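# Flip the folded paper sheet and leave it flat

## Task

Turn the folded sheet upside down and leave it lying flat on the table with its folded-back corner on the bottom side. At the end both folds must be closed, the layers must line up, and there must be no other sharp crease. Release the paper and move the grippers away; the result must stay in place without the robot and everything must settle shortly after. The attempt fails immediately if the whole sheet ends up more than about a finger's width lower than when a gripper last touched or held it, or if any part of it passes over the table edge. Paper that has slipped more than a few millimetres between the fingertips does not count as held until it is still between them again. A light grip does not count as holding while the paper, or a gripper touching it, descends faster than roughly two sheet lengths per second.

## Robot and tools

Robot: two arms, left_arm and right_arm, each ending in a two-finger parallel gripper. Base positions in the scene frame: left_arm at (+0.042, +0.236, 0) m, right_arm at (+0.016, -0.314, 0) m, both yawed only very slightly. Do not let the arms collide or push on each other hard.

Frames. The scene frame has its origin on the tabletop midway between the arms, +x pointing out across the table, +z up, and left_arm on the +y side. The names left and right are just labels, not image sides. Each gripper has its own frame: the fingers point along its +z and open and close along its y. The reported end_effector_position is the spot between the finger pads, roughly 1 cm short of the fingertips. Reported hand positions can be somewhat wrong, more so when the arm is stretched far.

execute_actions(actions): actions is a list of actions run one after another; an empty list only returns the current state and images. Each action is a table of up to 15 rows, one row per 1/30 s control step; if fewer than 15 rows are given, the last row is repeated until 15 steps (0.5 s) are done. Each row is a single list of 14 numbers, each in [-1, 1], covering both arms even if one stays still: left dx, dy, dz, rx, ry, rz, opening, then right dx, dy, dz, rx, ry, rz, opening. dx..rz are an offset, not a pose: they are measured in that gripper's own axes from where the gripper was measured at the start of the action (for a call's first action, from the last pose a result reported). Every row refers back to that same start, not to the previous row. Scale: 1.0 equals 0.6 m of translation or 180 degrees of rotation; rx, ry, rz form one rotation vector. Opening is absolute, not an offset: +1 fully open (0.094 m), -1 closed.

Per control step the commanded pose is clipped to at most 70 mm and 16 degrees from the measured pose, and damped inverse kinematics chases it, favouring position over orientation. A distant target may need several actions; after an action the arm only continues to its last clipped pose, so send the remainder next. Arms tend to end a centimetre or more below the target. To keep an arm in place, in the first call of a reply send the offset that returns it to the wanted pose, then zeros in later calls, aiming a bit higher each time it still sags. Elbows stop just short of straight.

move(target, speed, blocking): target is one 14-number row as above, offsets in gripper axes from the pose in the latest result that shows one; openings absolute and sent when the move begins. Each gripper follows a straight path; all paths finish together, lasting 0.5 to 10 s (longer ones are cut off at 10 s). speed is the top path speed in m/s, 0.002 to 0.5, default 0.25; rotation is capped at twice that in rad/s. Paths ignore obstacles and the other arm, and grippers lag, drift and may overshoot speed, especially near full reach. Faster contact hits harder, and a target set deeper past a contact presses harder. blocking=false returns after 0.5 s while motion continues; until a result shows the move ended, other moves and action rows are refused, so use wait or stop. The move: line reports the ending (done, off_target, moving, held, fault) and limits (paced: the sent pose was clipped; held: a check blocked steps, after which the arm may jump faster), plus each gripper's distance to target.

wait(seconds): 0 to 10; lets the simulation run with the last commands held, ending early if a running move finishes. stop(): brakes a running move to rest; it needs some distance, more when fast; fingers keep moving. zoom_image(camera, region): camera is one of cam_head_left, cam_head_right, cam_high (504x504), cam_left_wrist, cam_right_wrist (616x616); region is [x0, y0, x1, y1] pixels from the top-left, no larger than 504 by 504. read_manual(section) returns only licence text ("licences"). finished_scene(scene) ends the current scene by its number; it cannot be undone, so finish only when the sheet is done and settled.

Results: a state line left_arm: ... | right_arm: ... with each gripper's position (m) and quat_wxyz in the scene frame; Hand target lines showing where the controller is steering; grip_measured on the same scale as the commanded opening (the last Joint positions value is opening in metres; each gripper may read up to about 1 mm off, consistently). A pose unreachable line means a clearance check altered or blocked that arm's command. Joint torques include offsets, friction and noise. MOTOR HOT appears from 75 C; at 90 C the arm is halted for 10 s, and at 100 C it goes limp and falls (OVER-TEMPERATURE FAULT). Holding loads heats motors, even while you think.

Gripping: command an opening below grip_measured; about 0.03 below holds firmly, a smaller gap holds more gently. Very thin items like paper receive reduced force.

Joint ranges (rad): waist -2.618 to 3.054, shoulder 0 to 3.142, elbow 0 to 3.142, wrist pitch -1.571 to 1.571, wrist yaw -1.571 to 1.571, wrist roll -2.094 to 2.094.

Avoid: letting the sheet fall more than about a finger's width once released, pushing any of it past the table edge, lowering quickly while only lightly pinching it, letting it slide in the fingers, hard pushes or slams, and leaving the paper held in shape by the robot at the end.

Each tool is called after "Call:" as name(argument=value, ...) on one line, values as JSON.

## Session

Call:
execute_actions(actions=[])

Scene clock: 0.00 s.
left_arm: end_effector_position=(+0.4212, +0.2260, +0.4048) grip_measured=+1.000 end_effector_quat_wxyz=(+0.704, +0.002, +0.710, -0.014) | right_arm: end_effector_position=(+0.4013, -0.3185, +0.4039) grip_measured=+1.000 end_effector_quat_wxyz=(+0.704, +0.004, +0.710, -0.003)
Joint positions: left_arm=[ 0.001  1.039  1.043 -0.013 -0.011 -0.017  0.094] | right_arm=[-0.01   1.061  1.05   0.002 -0.008  0.002  0.094]
Joint velocities: left_arm=[ 0.007 -0.002  0.012 -0.037 -0.007 -0.051  0.   ] | right_arm=[ 0.002 -0.017 -0.022 -0.007  0.051  0.051  0.   ]
Joint torques (N m, as the arm reports them, + toward a larger angle): no reading
Motor temperatures (°C, as the motors report them): left_arm=[23 25 25 23 25 26] | right_arm=[23 25 27 25 23 24]
Hand target (left_arm): +0.419, +0.226, +0.407; +0.704, +0.002, +0.711, -0.015
Hand target (right_arm): +0.399, -0.318, +0.408; +0.706, +0.004, +0.708, -0.002

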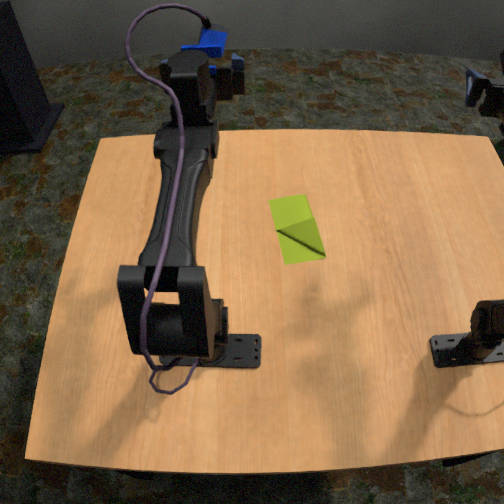

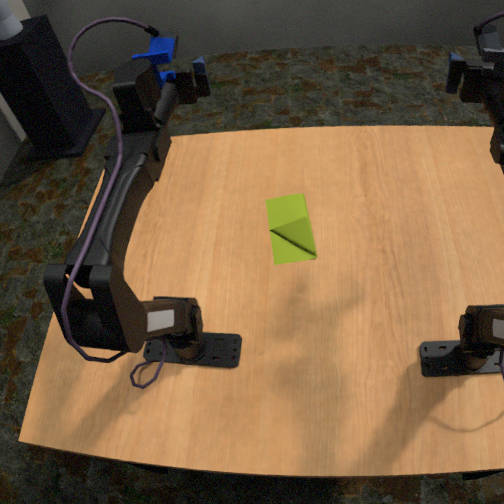

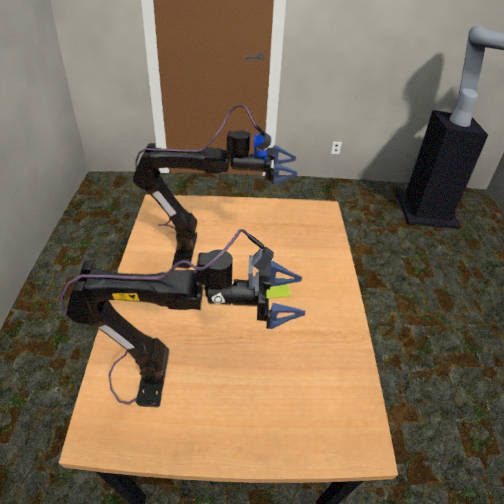

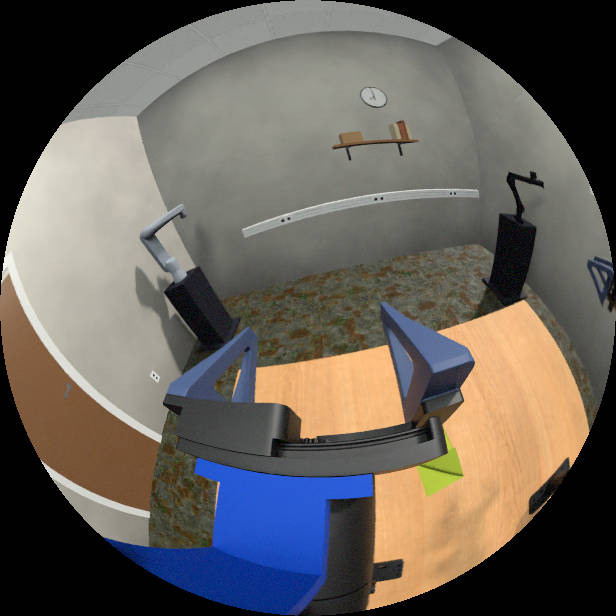

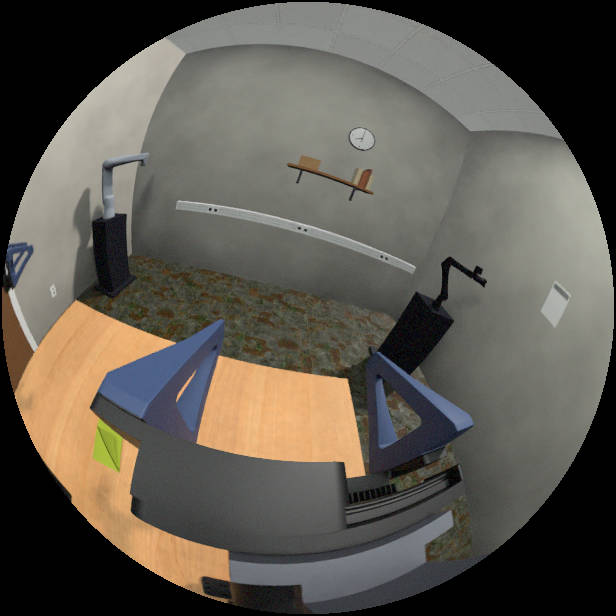

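Call:
move(target=[0.46,-0.078,-0.155,0.196,0.472,-0.196,-1,0.5,0.44,-0.15,-0.196,0.472,0.196,-0.3], speed=0.4)

Call:
move(target=[-0.095,-0.017,0.223,0,0,0,-1,-0.028,-0.005,0.107,-0.082,0.052,-0.048,-0.3])

Call:
move(target=[0,0.035,0.038,0,0,0,-1,0,-0.03,0.022,0,0,0,-0.3], speed=0.05)

Scene clock: 5.23 s.
left_arm: end_effector_position=(+0.3190, +0.1810, +0.1242) grip_measured=-0.989 end_effector_quat_wxyz=(-0.028, +0.002, +0.928, -0.372) | right_arm: end_effector_position=(+0.3071, -0.0606, +0.0938) grip_measured=-0.299 end_effector_quat_wxyz=(-0.013, +0.018, +0.928, +0.373)
Joint positions: left_arm=[ 0.264  1.757  1.285 -1.381  0.721  0.34   0.001] | right_arm=[ 0.422  1.728  1.118 -0.604 -0.691  0.584  0.033]
Joint velocities: left_arm=[-0.002 -0.002 -0.002 -0.051 -0.007 -0.007 -0.001] | right_arm=[ 0.002 -0.002 -0.002  0.066  0.037  0.007 -0.   ]
Joint torques (N m, as the arm reports them, + toward a larger angle): left_arm=[ 0.39 -7.32  8.08 -0.23  0.47  0.16] | right_arm=[ 0.86 -8.13  7.68  1.39 -0.43  0.05]
Motor temperatures (°C, as the motors report them): left_arm=[23 26 26 24 25 26] | right_arm=[23 26 28 26 23 24]
Hand target (left_arm): +0.324, +0.181, +0.132; -0.016, +0.007, +0.925, -0.380
Hand target (right_arm): +0.312, -0.053, +0.104; -0.004, +0.009, +0.923, +0.385
Off the commanded pose (left_arm): 0.009 m, 3 deg.
Off the commanded pose (right_arm): 0.014 m, 2 deg.
move: off_target (left_arm, right_arm)

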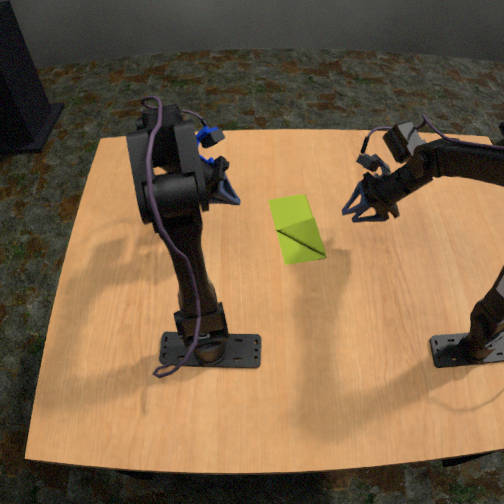

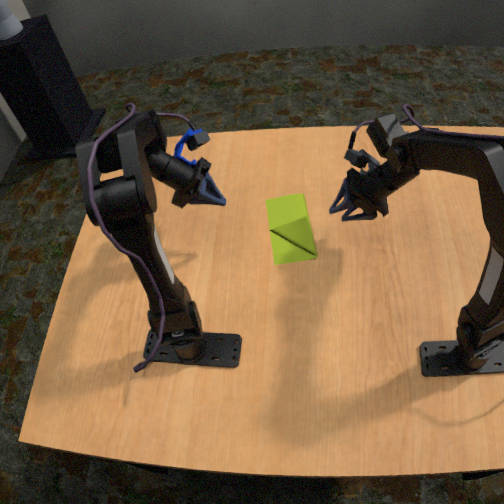

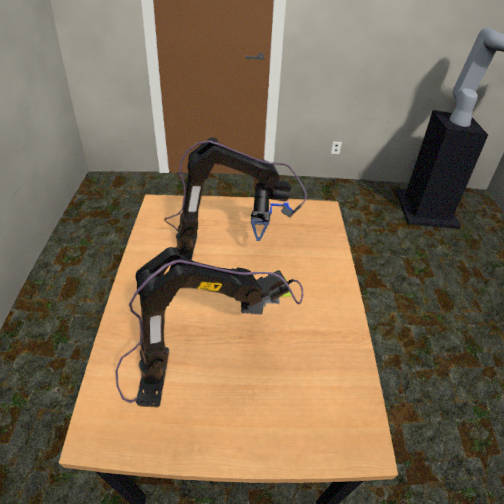

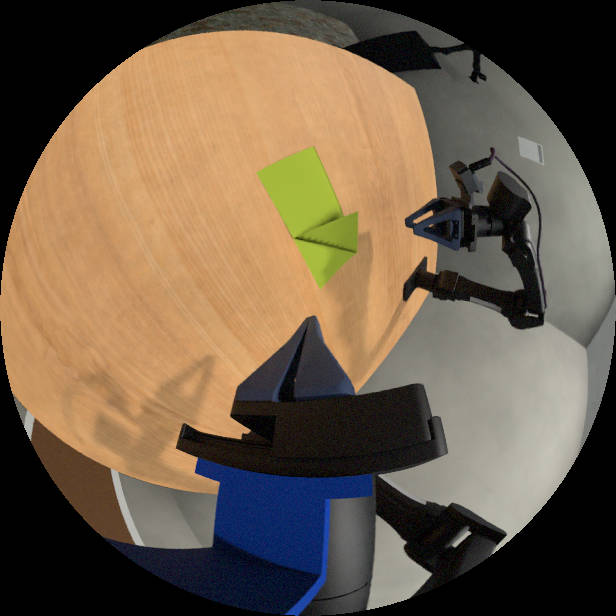

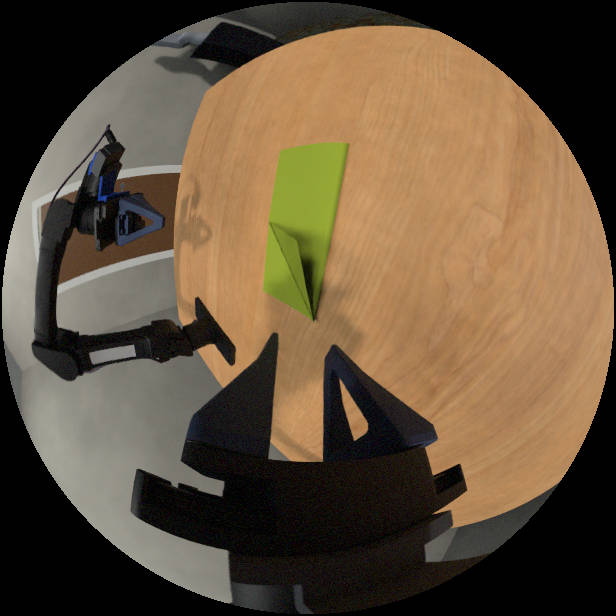

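Scene clock: 6.67 s.
left_arm: end_effector_position=(+0.3768, +0.0815, +0.0373) grip_measured=-0.989 end_effector_quat_wxyz=(-0.020, +0.005, +0.931, -0.365) | right_arm: end_effector_position=(+0.3146, -0.0220, +0.0376) grip_measured=-0.299 end_effector_quat_wxyz=(-0.072, -0.070, +0.873, +0.478)
Joint positions: left_arm=[-0.066  1.967  1.213 -0.778  0.747 -0.106  0.001] | right_arm=[ 0.416  2.056  1.169 -0.408 -0.983  0.398  0.033]
Joint velocities: left_arm=[-0.002 -0.002  0.007 -0.037  0.037 -0.007 -0.   ] | right_arm=[ 0.007 -0.007  0.017 -0.11   0.037 -0.007  0.001]
Joint torques (N m, as the arm reports them, + toward a larger angle): left_arm=[-0.16 -9.37  4.1   0.62  0.45 -0.02] | right_arm=[-0.44 -9.45  7.06  1.15 -0.61 -0.1 ]
Motor temperatures (°C, as the motors report them): left_arm=[23 26 26 24 25 26] | right_arm=[23 26 28 26 23 24]
Hand target (left_arm): +0.371, +0.080, +0.034; -0.026, +0.001, +0.929, -0.370
Hand target (right_arm): +0.323, -0.020, +0.045; -0.058, -0.080, +0.867, +0.488
Off the commanded pose (left_arm): 0.010 m, 1 deg.
Off the commanded pose (right_arm): 0.012 m, 2 deg.
move: off_target (right_arm)

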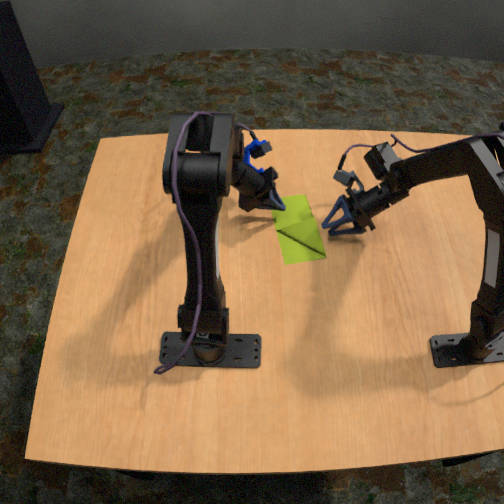

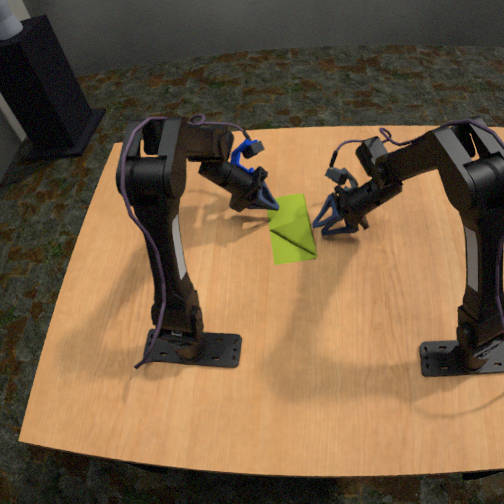

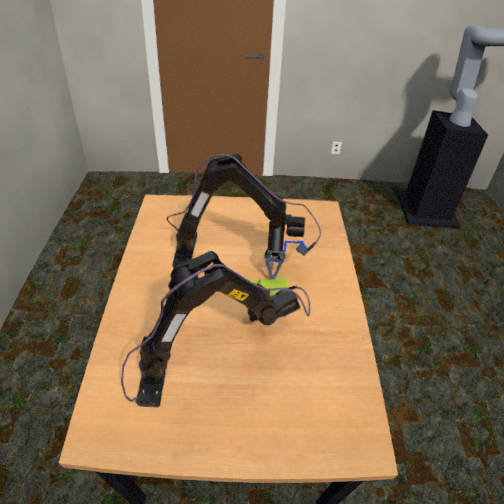

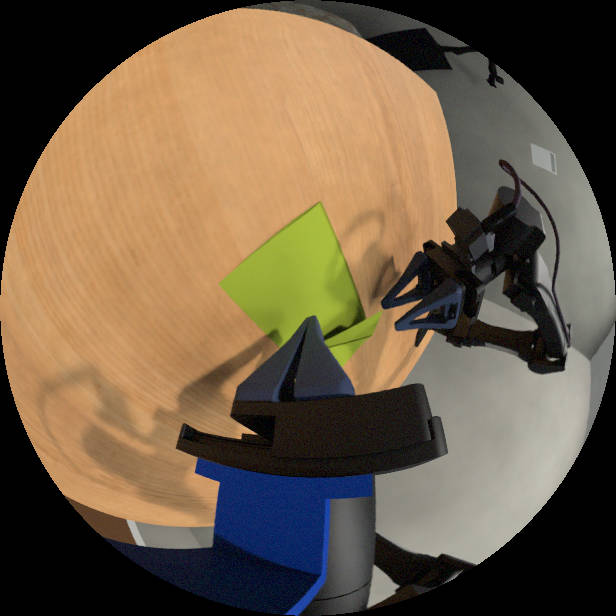

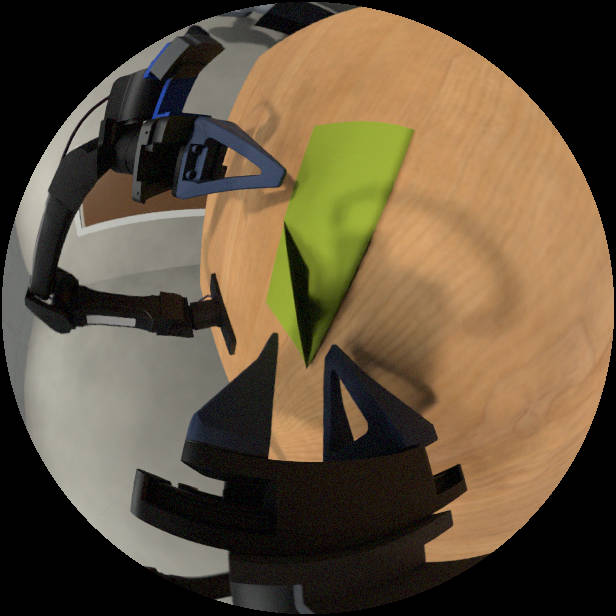

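Scene clock: 7.73 s.
left_arm: end_effector_position=(+0.3796, +0.0813, +0.0126) grip_measured=-0.989 end_effector_quat_wxyz=(-0.016, +0.006, +0.931, -0.365) | right_arm: end_effector_position=(+0.3174, -0.0210, +0.0219) grip_measured=-0.299 end_effector_quat_wxyz=(-0.064, -0.073, +0.872, +0.479)
Joint positions: left_arm=[-0.066  2.02   1.177 -0.681  0.747 -0.106  0.001] | right_arm=[ 0.416  2.094  1.151 -0.333 -0.98   0.4    0.033]
Joint velocities: left_arm=[ 0.017 -0.012 -0.007  0.007 -0.007  0.007 -0.   ] | right_arm=[-0.012 -0.002 -0.022 -0.022  0.051 -0.007 -0.001]
Joint torques (N m, as the arm reports them, + toward a larger angle): left_arm=[-0.06 -8.77  4.66  0.64  0.34  0.  ] | right_arm=[ 0.25 -9.18  4.37  1.16 -0.41  0.07]
Motor temperatures (°C, as the motors report them): left_arm=[23 26 26 24 25 26] | right_arm=[23 27 28 26 23 24]
Hand target (left_arm): +0.376, +0.081, +0.006; -0.020, +0.005, +0.931, -0.365
Hand target (right_arm): +0.313, -0.021, +0.015; -0.072, -0.070, +0.873, +0.478
Off the commanded pose (left_arm): 0.007 m, 1 deg.
Off the commanded pose (right_arm): 0.008 m, 1 deg.
move: done

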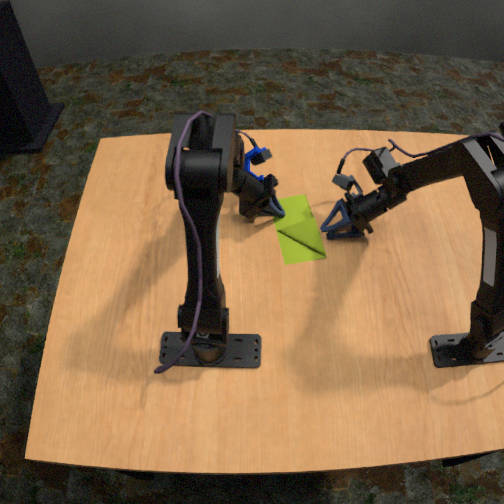

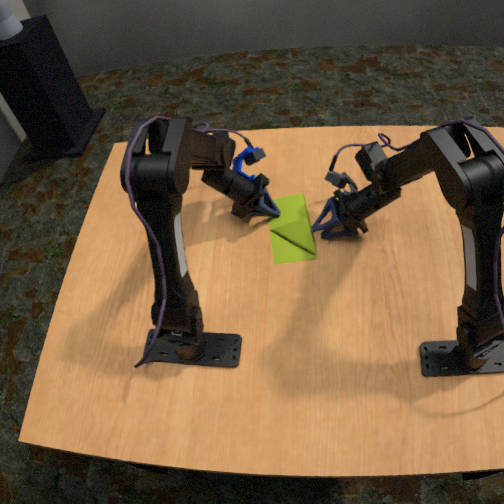

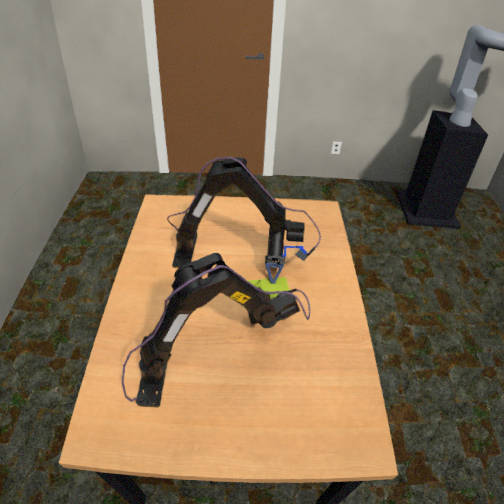

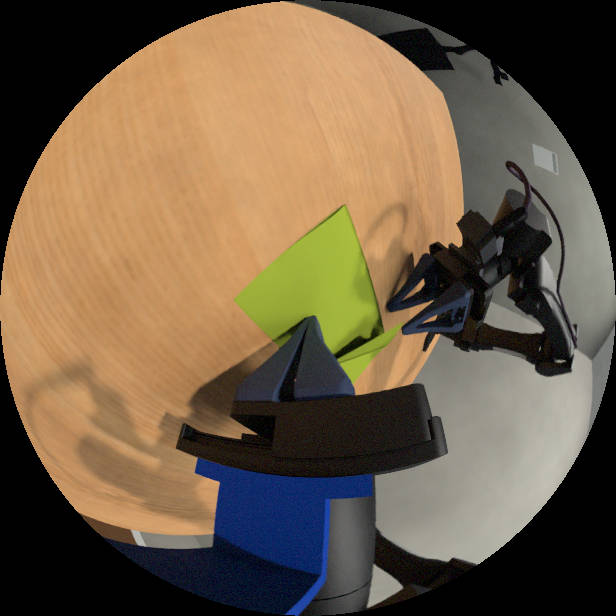

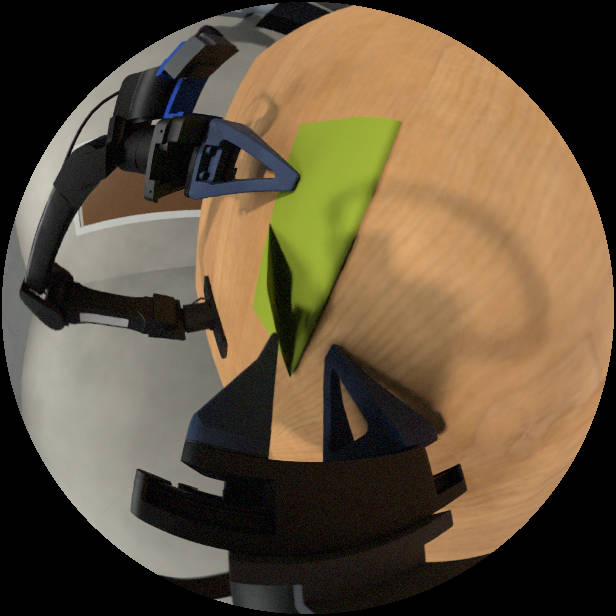

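Flap is higher here; open slightly more.

Call:
execute_actions(actions=[[[0,0.012,0.013,0,0,0,-1,0,0.016,0.017,0,0,0,-0.2]],[[0,0.012,0.013,0,0,0,-1,0.004,-0.006,0.021,0,0,0,-0.2]],[[0,0.012,0.013,0,0,0,-1,0.004,-0.006,0.021,0,0,0,-0.2]],[[0,0.012,0.013,0,0,0,-1,0.004,-0.006,0.021,0,0,0,-0.2]]])

Call:
zoom_image(camera="cam_right_wrist", region=[200,200,450,450])

Scene clock: 12.60 s.
left_arm: end_effector_position=(+0.3901, +0.0768, +0.0121) grip_measured=-0.989 end_effector_quat_wxyz=(+0.005, +0.016, +0.925, -0.379) | right_arm: end_effector_position=(+0.3173, +0.0158, +0.0238) grip_measured=-0.201 end_effector_quat_wxyz=(-0.042, -0.086, +0.862, +0.498)
Joint positions: left_arm=[-0.066  2.034  1.177 -0.618  0.773 -0.106  0.001] | right_arm=[ 0.5    2.111  1.132 -0.109 -0.969  0.553  0.038]
Joint velocities: left_arm=[-0.002 -0.007 -0.007 -0.037 -0.066  0.022  0.   ] | right_arm=[-0.002  0.002 -0.007 -0.095 -0.037 -0.022 -0.   ]
Joint torques (N m, as the arm reports them, + toward a larger angle): left_arm=[-0.06 -8.09  4.88  0.81  0.29 -0.01] | right_arm=[ 0.57 -9.26  4.19  1.44 -0.31  0.08]
Motor temperatures (°C, as the motors report them): left_arm=[23 27 26 24 25 26] | right_arm=[23 28 28 26 23 24]
Hand target (left_arm): +0.388, +0.078, +0.002; +0.000, +0.014, +0.927, -0.375
Hand target (right_arm): +0.311, +0.015, +0.014; -0.051, -0.081, +0.866, +0.491
Off the commanded pose (left_arm): 0.011 m, 1 deg.
Off the commanded pose (right_arm): 0.011 m, 1 deg.

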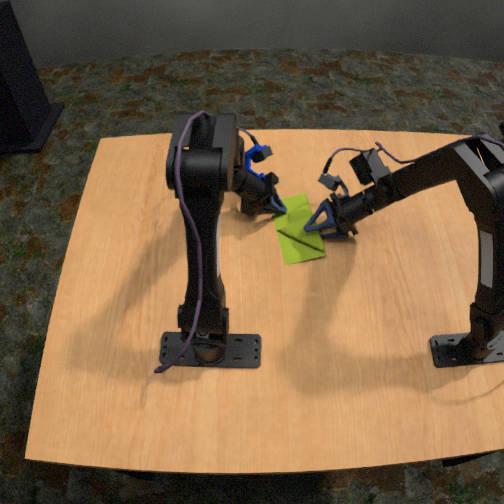

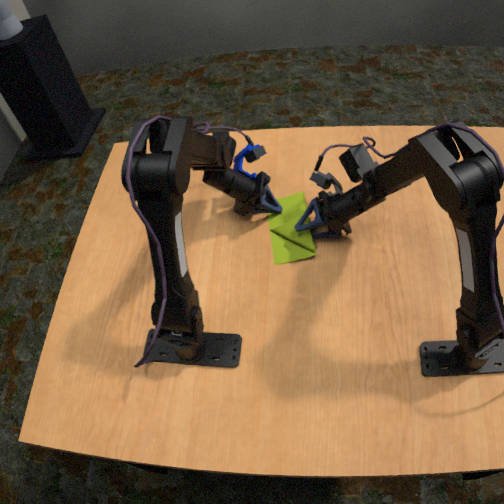

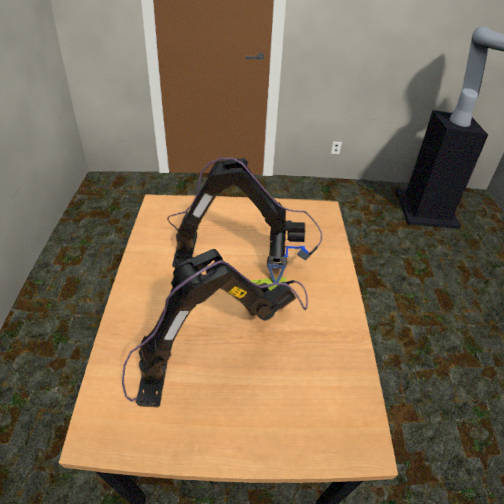

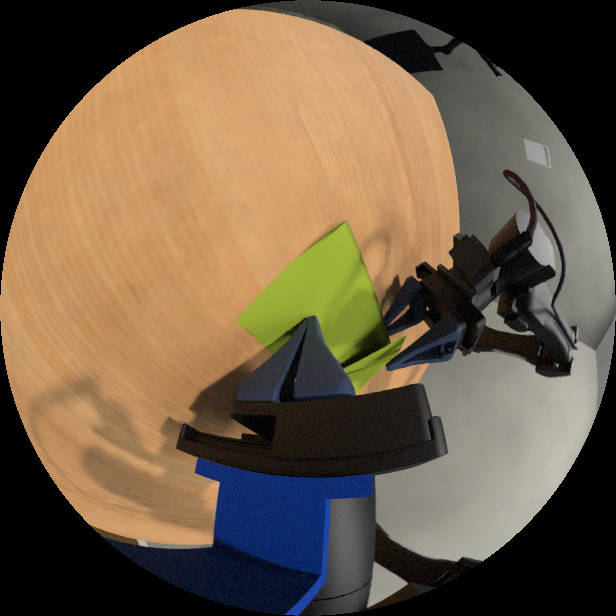

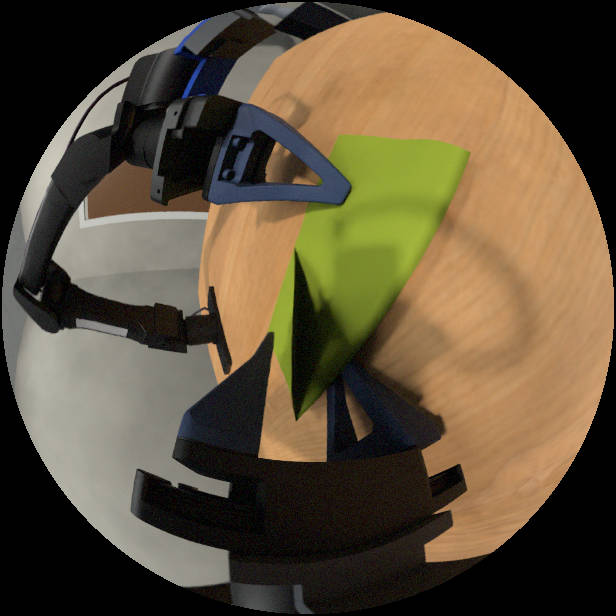

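Region (200, 200, 450, 450) of cam_right_wrist's 616x616 image, scaled by 2.016, with more detail than that image has.

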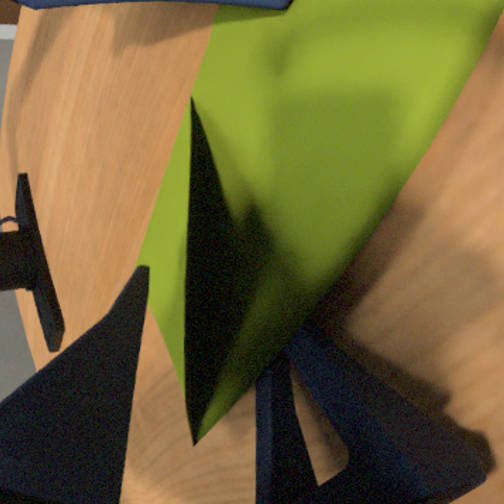

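Call:
execute_actions(actions=[[[0,0.006,0.006,0,0,0,-1,-0.01,0.003,0.008,0,0,0,-0.4]],[[0,-0.01,-0.05,0,0,0,-1,0,0.003,0,0,0,0,-0.5],[0,-0.01,-0.05,0,0,0,-1,0,0.003,0,0,0,0,-0.5],[0,-0.01,-0.05,0,0,0,-1,0,0.003,0,0,0,0,-0.55],[0,-0.01,-0.05,0,0,0,-1,0,0.003,0,0,0,0,-0.58],[0,-0.01,-0.05,0,0,0,-1,0,0.003,0,0,0,0,-0.62],[0,-0.01,-0.05,0,0,0,-1,0,0.003,0,0,0,0,-0.68]],[[0,0,-0.08,0,0,0,-1,0,0.003,0,0,0,0,-0.85]],[[0,0,-0.08,0,0,0,-1,0,0.003,0,0,0,0,-1]]])

Call:
move(target=[0.2,0.08,-0.15,-0.15,0,0,-1,0,0.13,-0.1,0.083,0,0,-1], speed=0.15)

Scene clock: 17.87 s.
left_arm: end_effector_position=(+0.3824, +0.1658, +0.0827) grip_measured=-0.989 end_effector_quat_wxyz=(-0.011, -0.019, +0.926, -0.376) | right_arm: end_effector_position=(+0.3208, +0.0156, +0.0184) grip_measured=-0.981 end_effector_quat_wxyz=(-0.041, -0.080, +0.867, +0.491)
Joint positions: left_arm=[ 0.189  1.956  1.378 -1.15   0.759  0.175  0.001] | right_arm=[ 0.5    2.125  1.142 -0.107 -0.951  0.56   0.001]
Joint velocities: left_arm=[-0.007 -0.002 -0.007 -0.125 -0.051  0.037 -0.001] | right_arm=[-0.002 -0.002 -0.007 -0.11   0.066  0.007 -0.   ]
Joint torques (N m, as the arm reports them, + toward a larger angle): left_arm=[-0.44 -9.59  7.95  0.03  0.35  0.12] | right_arm=[  0.19 -10.45   5.4    1.44  -0.4    0.05]
Motor temperatures (°C, as the motors report them): left_arm=[23 28 26 24 25 26] | right_arm=[23 30 28 27 23 24]
Hand target (left_arm): +0.383, +0.164, +0.090; -0.008, -0.006, +0.926, -0.377
Hand target (right_arm): +0.320, +0.017, +0.020; -0.042, -0.080, +0.866, +0.492
Off the commanded pose (left_arm): 0.008 m, 2 deg.
Off the commanded pose (right_arm): 0.002 m, 0 deg.

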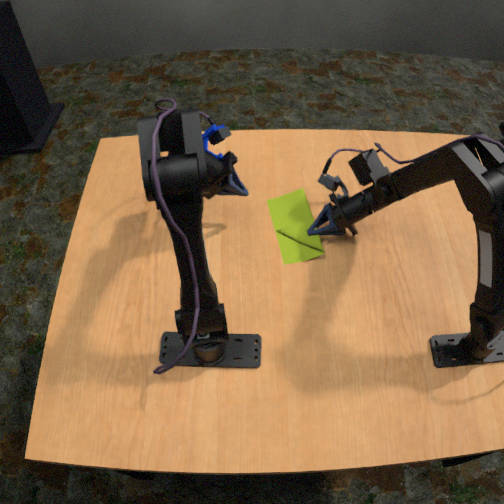

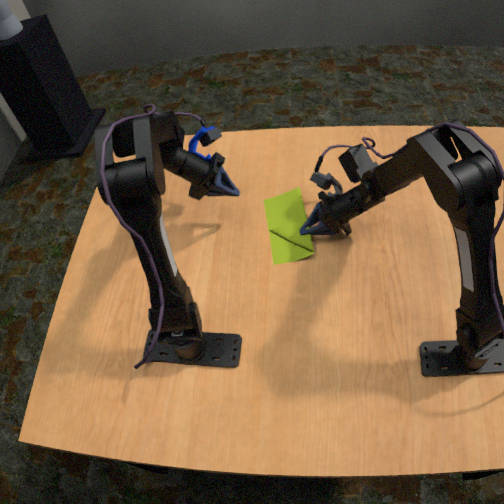

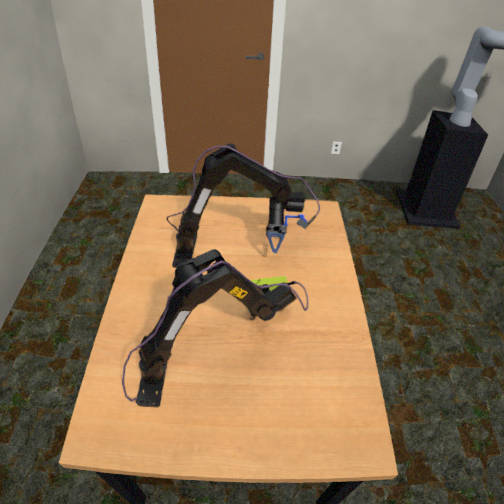

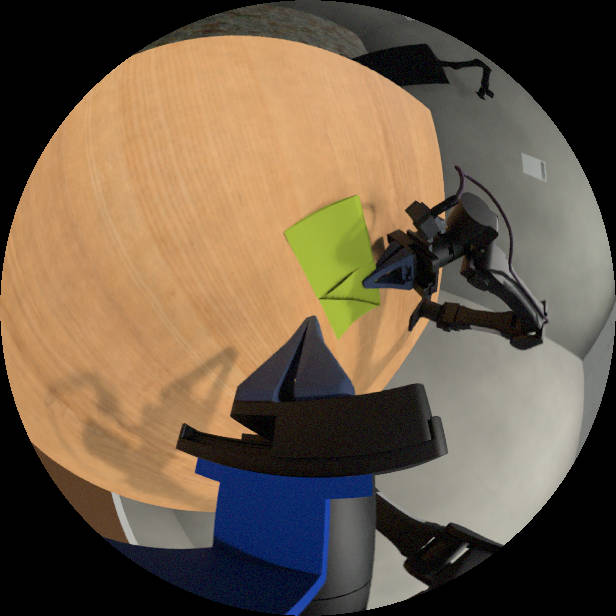

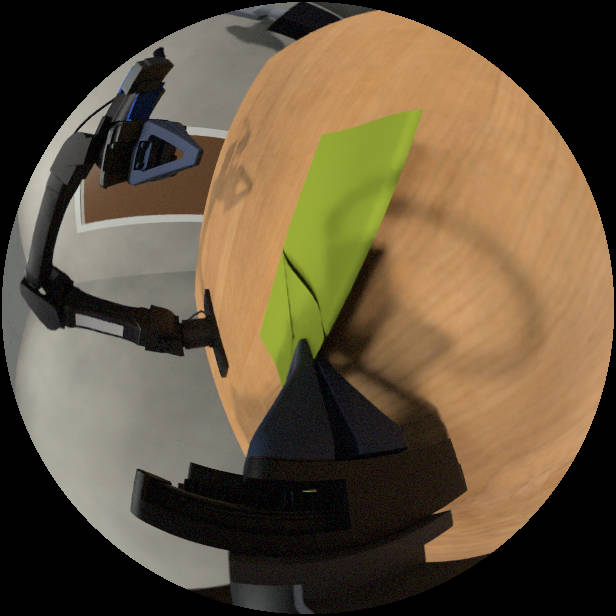

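Scene clock: 20.03 s.
left_arm: end_effector_position=(+0.2682, +0.2612, +0.1144) grip_measured=-0.989 end_effector_quat_wxyz=(-0.007, -0.018, +0.989, -0.149) | right_arm: end_effector_position=(+0.3226, +0.0015, +0.1032) grip_measured=-0.981 end_effector_quat_wxyz=(-0.039, -0.071, +0.926, +0.369)
Joint positions: left_arm=[ 0.36   1.486  1.138 -1.33   0.281  0.302  0.001] | right_arm=[ 0.539  1.946  1.445 -0.752 -0.704  0.497  0.001]
Joint velocities: left_arm=[-0.007 -0.002 -0.007  0.007  0.022  0.022 -0.001] | right_arm=[ 0.002  0.002  0.007 -0.037 -0.11   0.081  0.   ]
Joint torques (N m, as the arm reports them, + toward a larger angle): left_arm=[ 0.57 -6.37  5.19  0.07  0.12  0.1 ] | right_arm=[  0.69 -11.     7.74   1.05  -0.34  -0.12]
Motor temperatures (°C, as the motors report them): left_arm=[23 29 26 24 25 26] | right_arm=[23 31 29 26 23 24]
Hand target (left_arm): +0.261, +0.261, +0.114; -0.013, -0.018, +0.988, -0.151
Hand target (right_arm): +0.322, +0.005, +0.116; -0.030, -0.084, +0.923, +0.374
Off the commanded pose (left_arm): 0.008 m, 1 deg.
Off the commanded pose (right_arm): 0.013 m, 2 deg.
move: off_target (right_arm)

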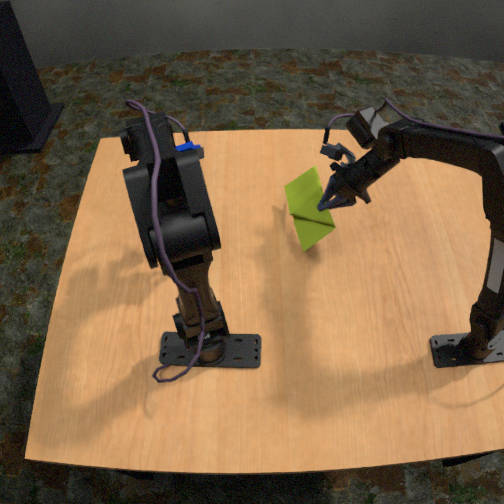

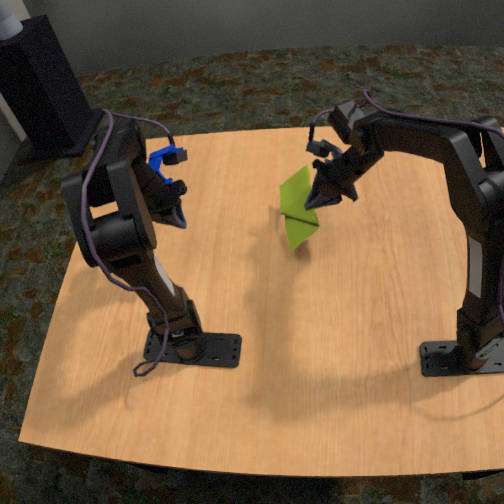

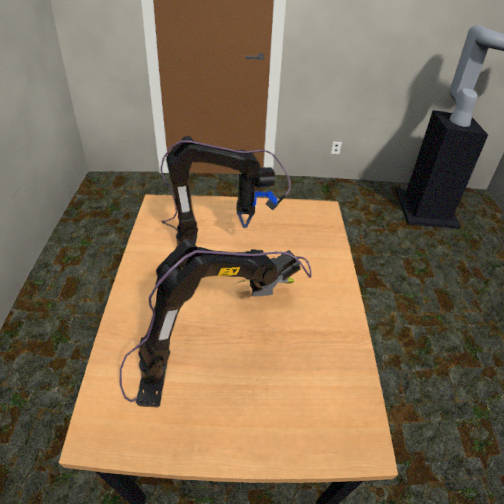

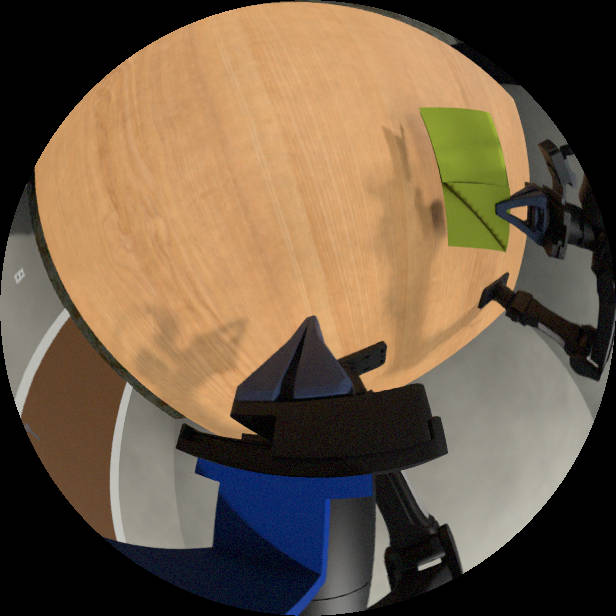

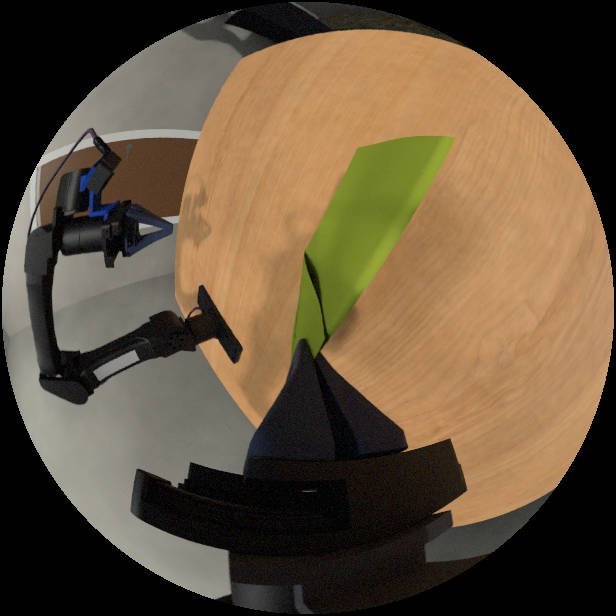

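Call:
move(target=[0,0,0,0,0,0,-1,0.03,-0.17,-0.265,0.235,0.077,-0.227,-1], speed=0.3)

Call:
move(target=[0,0,0,0,0,0,-1,0,-0.2,0.07,0.325,0,0,-1], speed=0.3)

Scene clock: 25.23 s.
left_arm: end_effector_position=(+0.2681, +0.2613, +0.1144) grip_measured=-0.989 end_effector_quat_wxyz=(-0.007, -0.018, +0.989, -0.149) | right_arm: end_effector_position=(+0.3388, -0.1762, +0.1445) grip_measured=-0.981 end_effector_quat_wxyz=(+0.013, -0.430, +0.903, +0.001)
Joint positions: left_arm=[ 0.36   1.486  1.138 -1.33   0.28   0.303  0.001] | right_arm=[ 0.406  1.854  1.697 -1.388 -0.003 -0.489  0.001]
Joint velocities: left_arm=[-0.012 -0.002  0.017  0.066  0.066  0.022 -0.   ] | right_arm=[-0.007  0.012  0.007  0.007 -0.037 -0.007 -0.   ]
Joint torques (N m, as the arm reports them, + toward a larger angle): left_arm=[ 0.04 -5.17  6.55  0.19  0.16  0.  ] | right_arm=[ -0.76 -10.15   5.44   0.55   0.04  -0.08]
Motor temperatures (°C, as the motors report them): left_arm=[23 28 26 23 25 26] | right_arm=[23 33 29 26 23 24]
Hand target (left_arm): +0.268, +0.261, +0.114; -0.007, -0.018, +0.989, -0.149
Hand target (right_arm): +0.335, -0.182, +0.149; +0.012, -0.431, +0.902, -0.001
Off the commanded pose (left_arm): 0.000 m, 0 deg.
Off the commanded pose (right_arm): 0.008 m, 1 deg.
move: done

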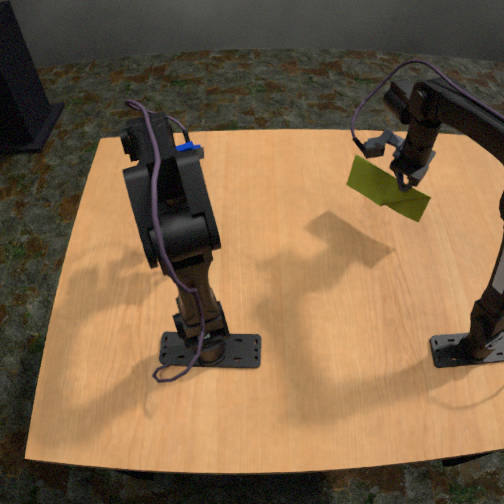

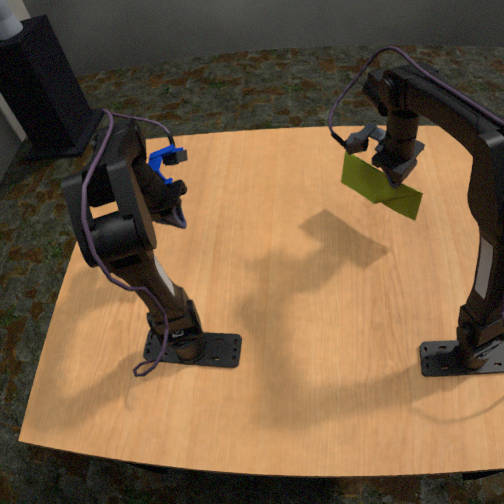

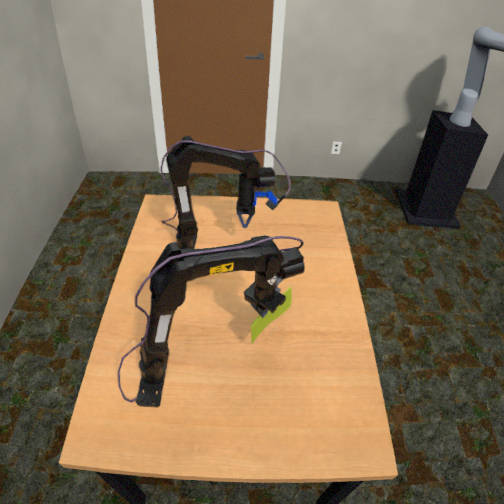

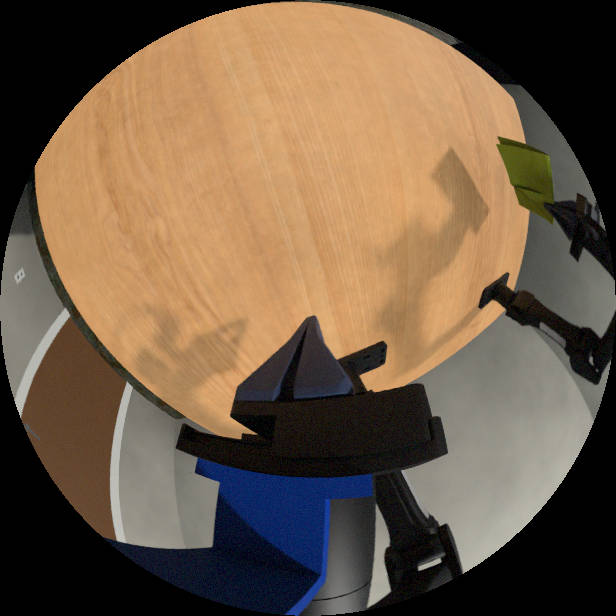

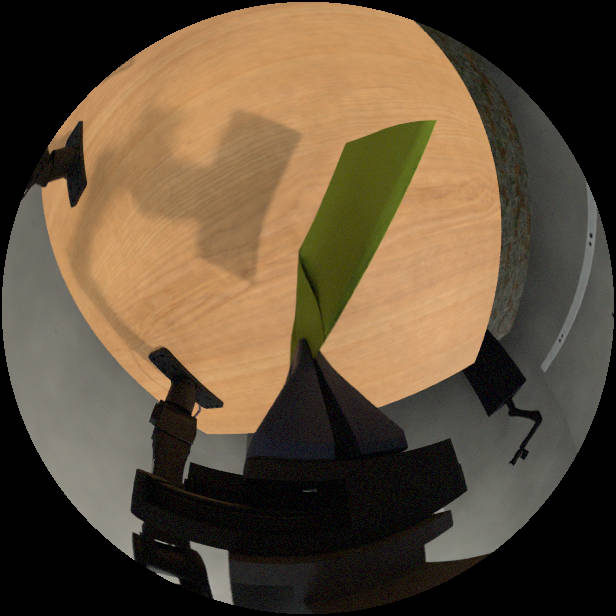

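Scene clock: 27.73 s.
left_arm: end_effector_position=(+0.2681, +0.2613, +0.1144) grip_measured=-0.989 end_effector_quat_wxyz=(-0.007, -0.018, +0.989, -0.149) | right_arm: end_effector_position=(+0.4347, -0.2495, +0.1054) grip_measured=-0.982 end_effector_quat_wxyz=(+0.225, -0.371, +0.789, -0.434)
Joint positions: left_arm=[ 0.36   1.486  1.138 -1.33   0.28   0.303  0.001] | right_arm=[ 0.489  1.783  1.044 -0.228  0.885 -0.69   0.001]
Joint velocities: left_arm=[-0.007 -0.002 -0.007 -0.081 -0.022  0.037 -0.002] | right_arm=[-0.002 -0.017 -0.012  0.022 -0.11   0.007  0.001]
Joint torques (N m, as the arm reports them, + toward a larger angle): left_arm=[-0.02 -5.17  6.53  0.2   0.14  0.01] | right_arm=[-0.07 -8.07  5.39  1.66  0.46 -0.08]
Motor temperatures (°C, as the motors report them): left_arm=[23 28 27 23 25 26] | right_arm=[23 33 29 26 23 24]
Hand target (left_arm): +0.268, +0.261, +0.114; -0.007, -0.018, +0.989, -0.149
Hand target (right_arm): +0.434, -0.252, +0.104; +0.222, -0.371, +0.787, -0.440
Off the commanded pose (left_arm): 0.000 m, 0 deg.
Off the commanded pose (right_arm): 0.003 m, 1 deg.
move: done

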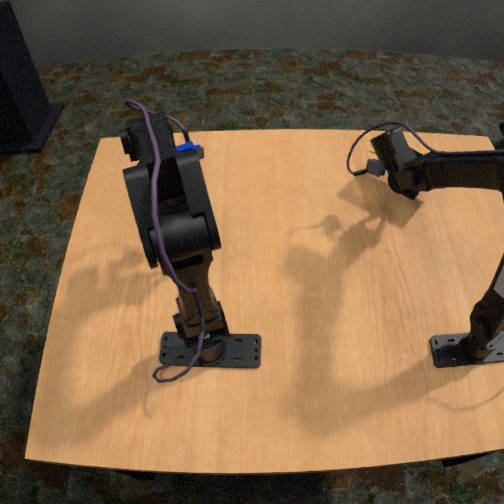

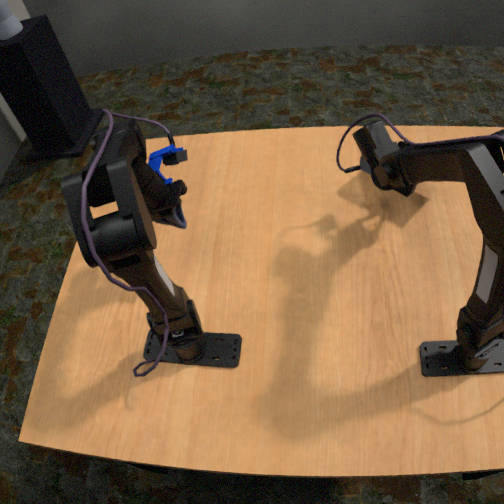

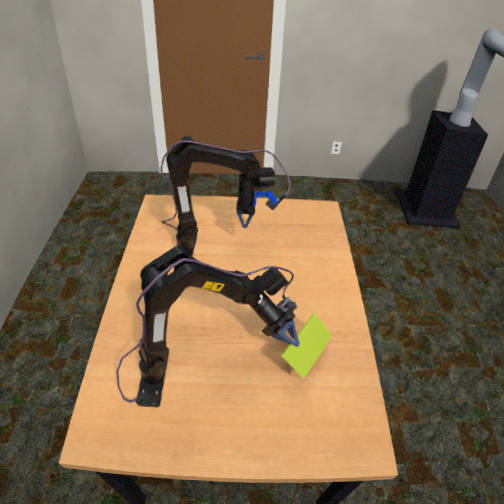

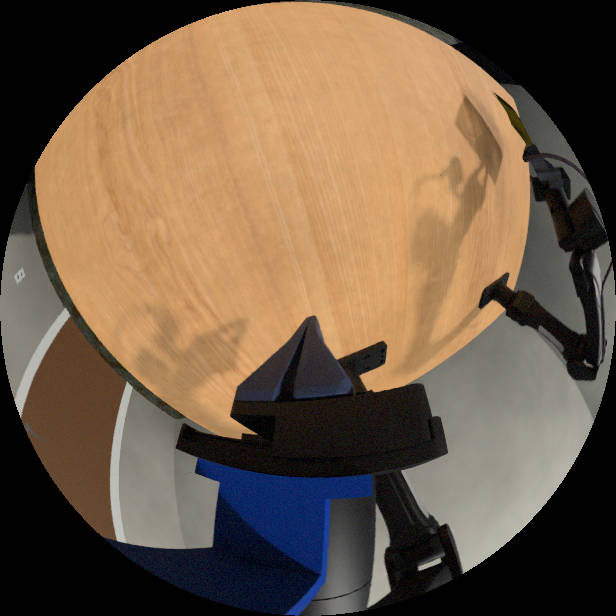

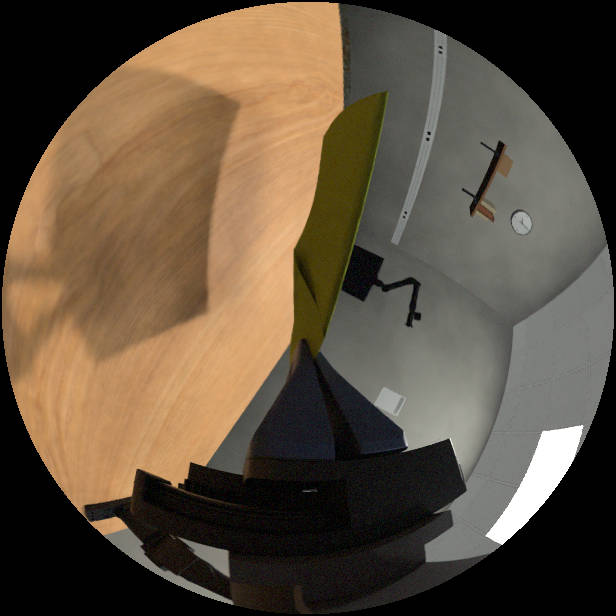

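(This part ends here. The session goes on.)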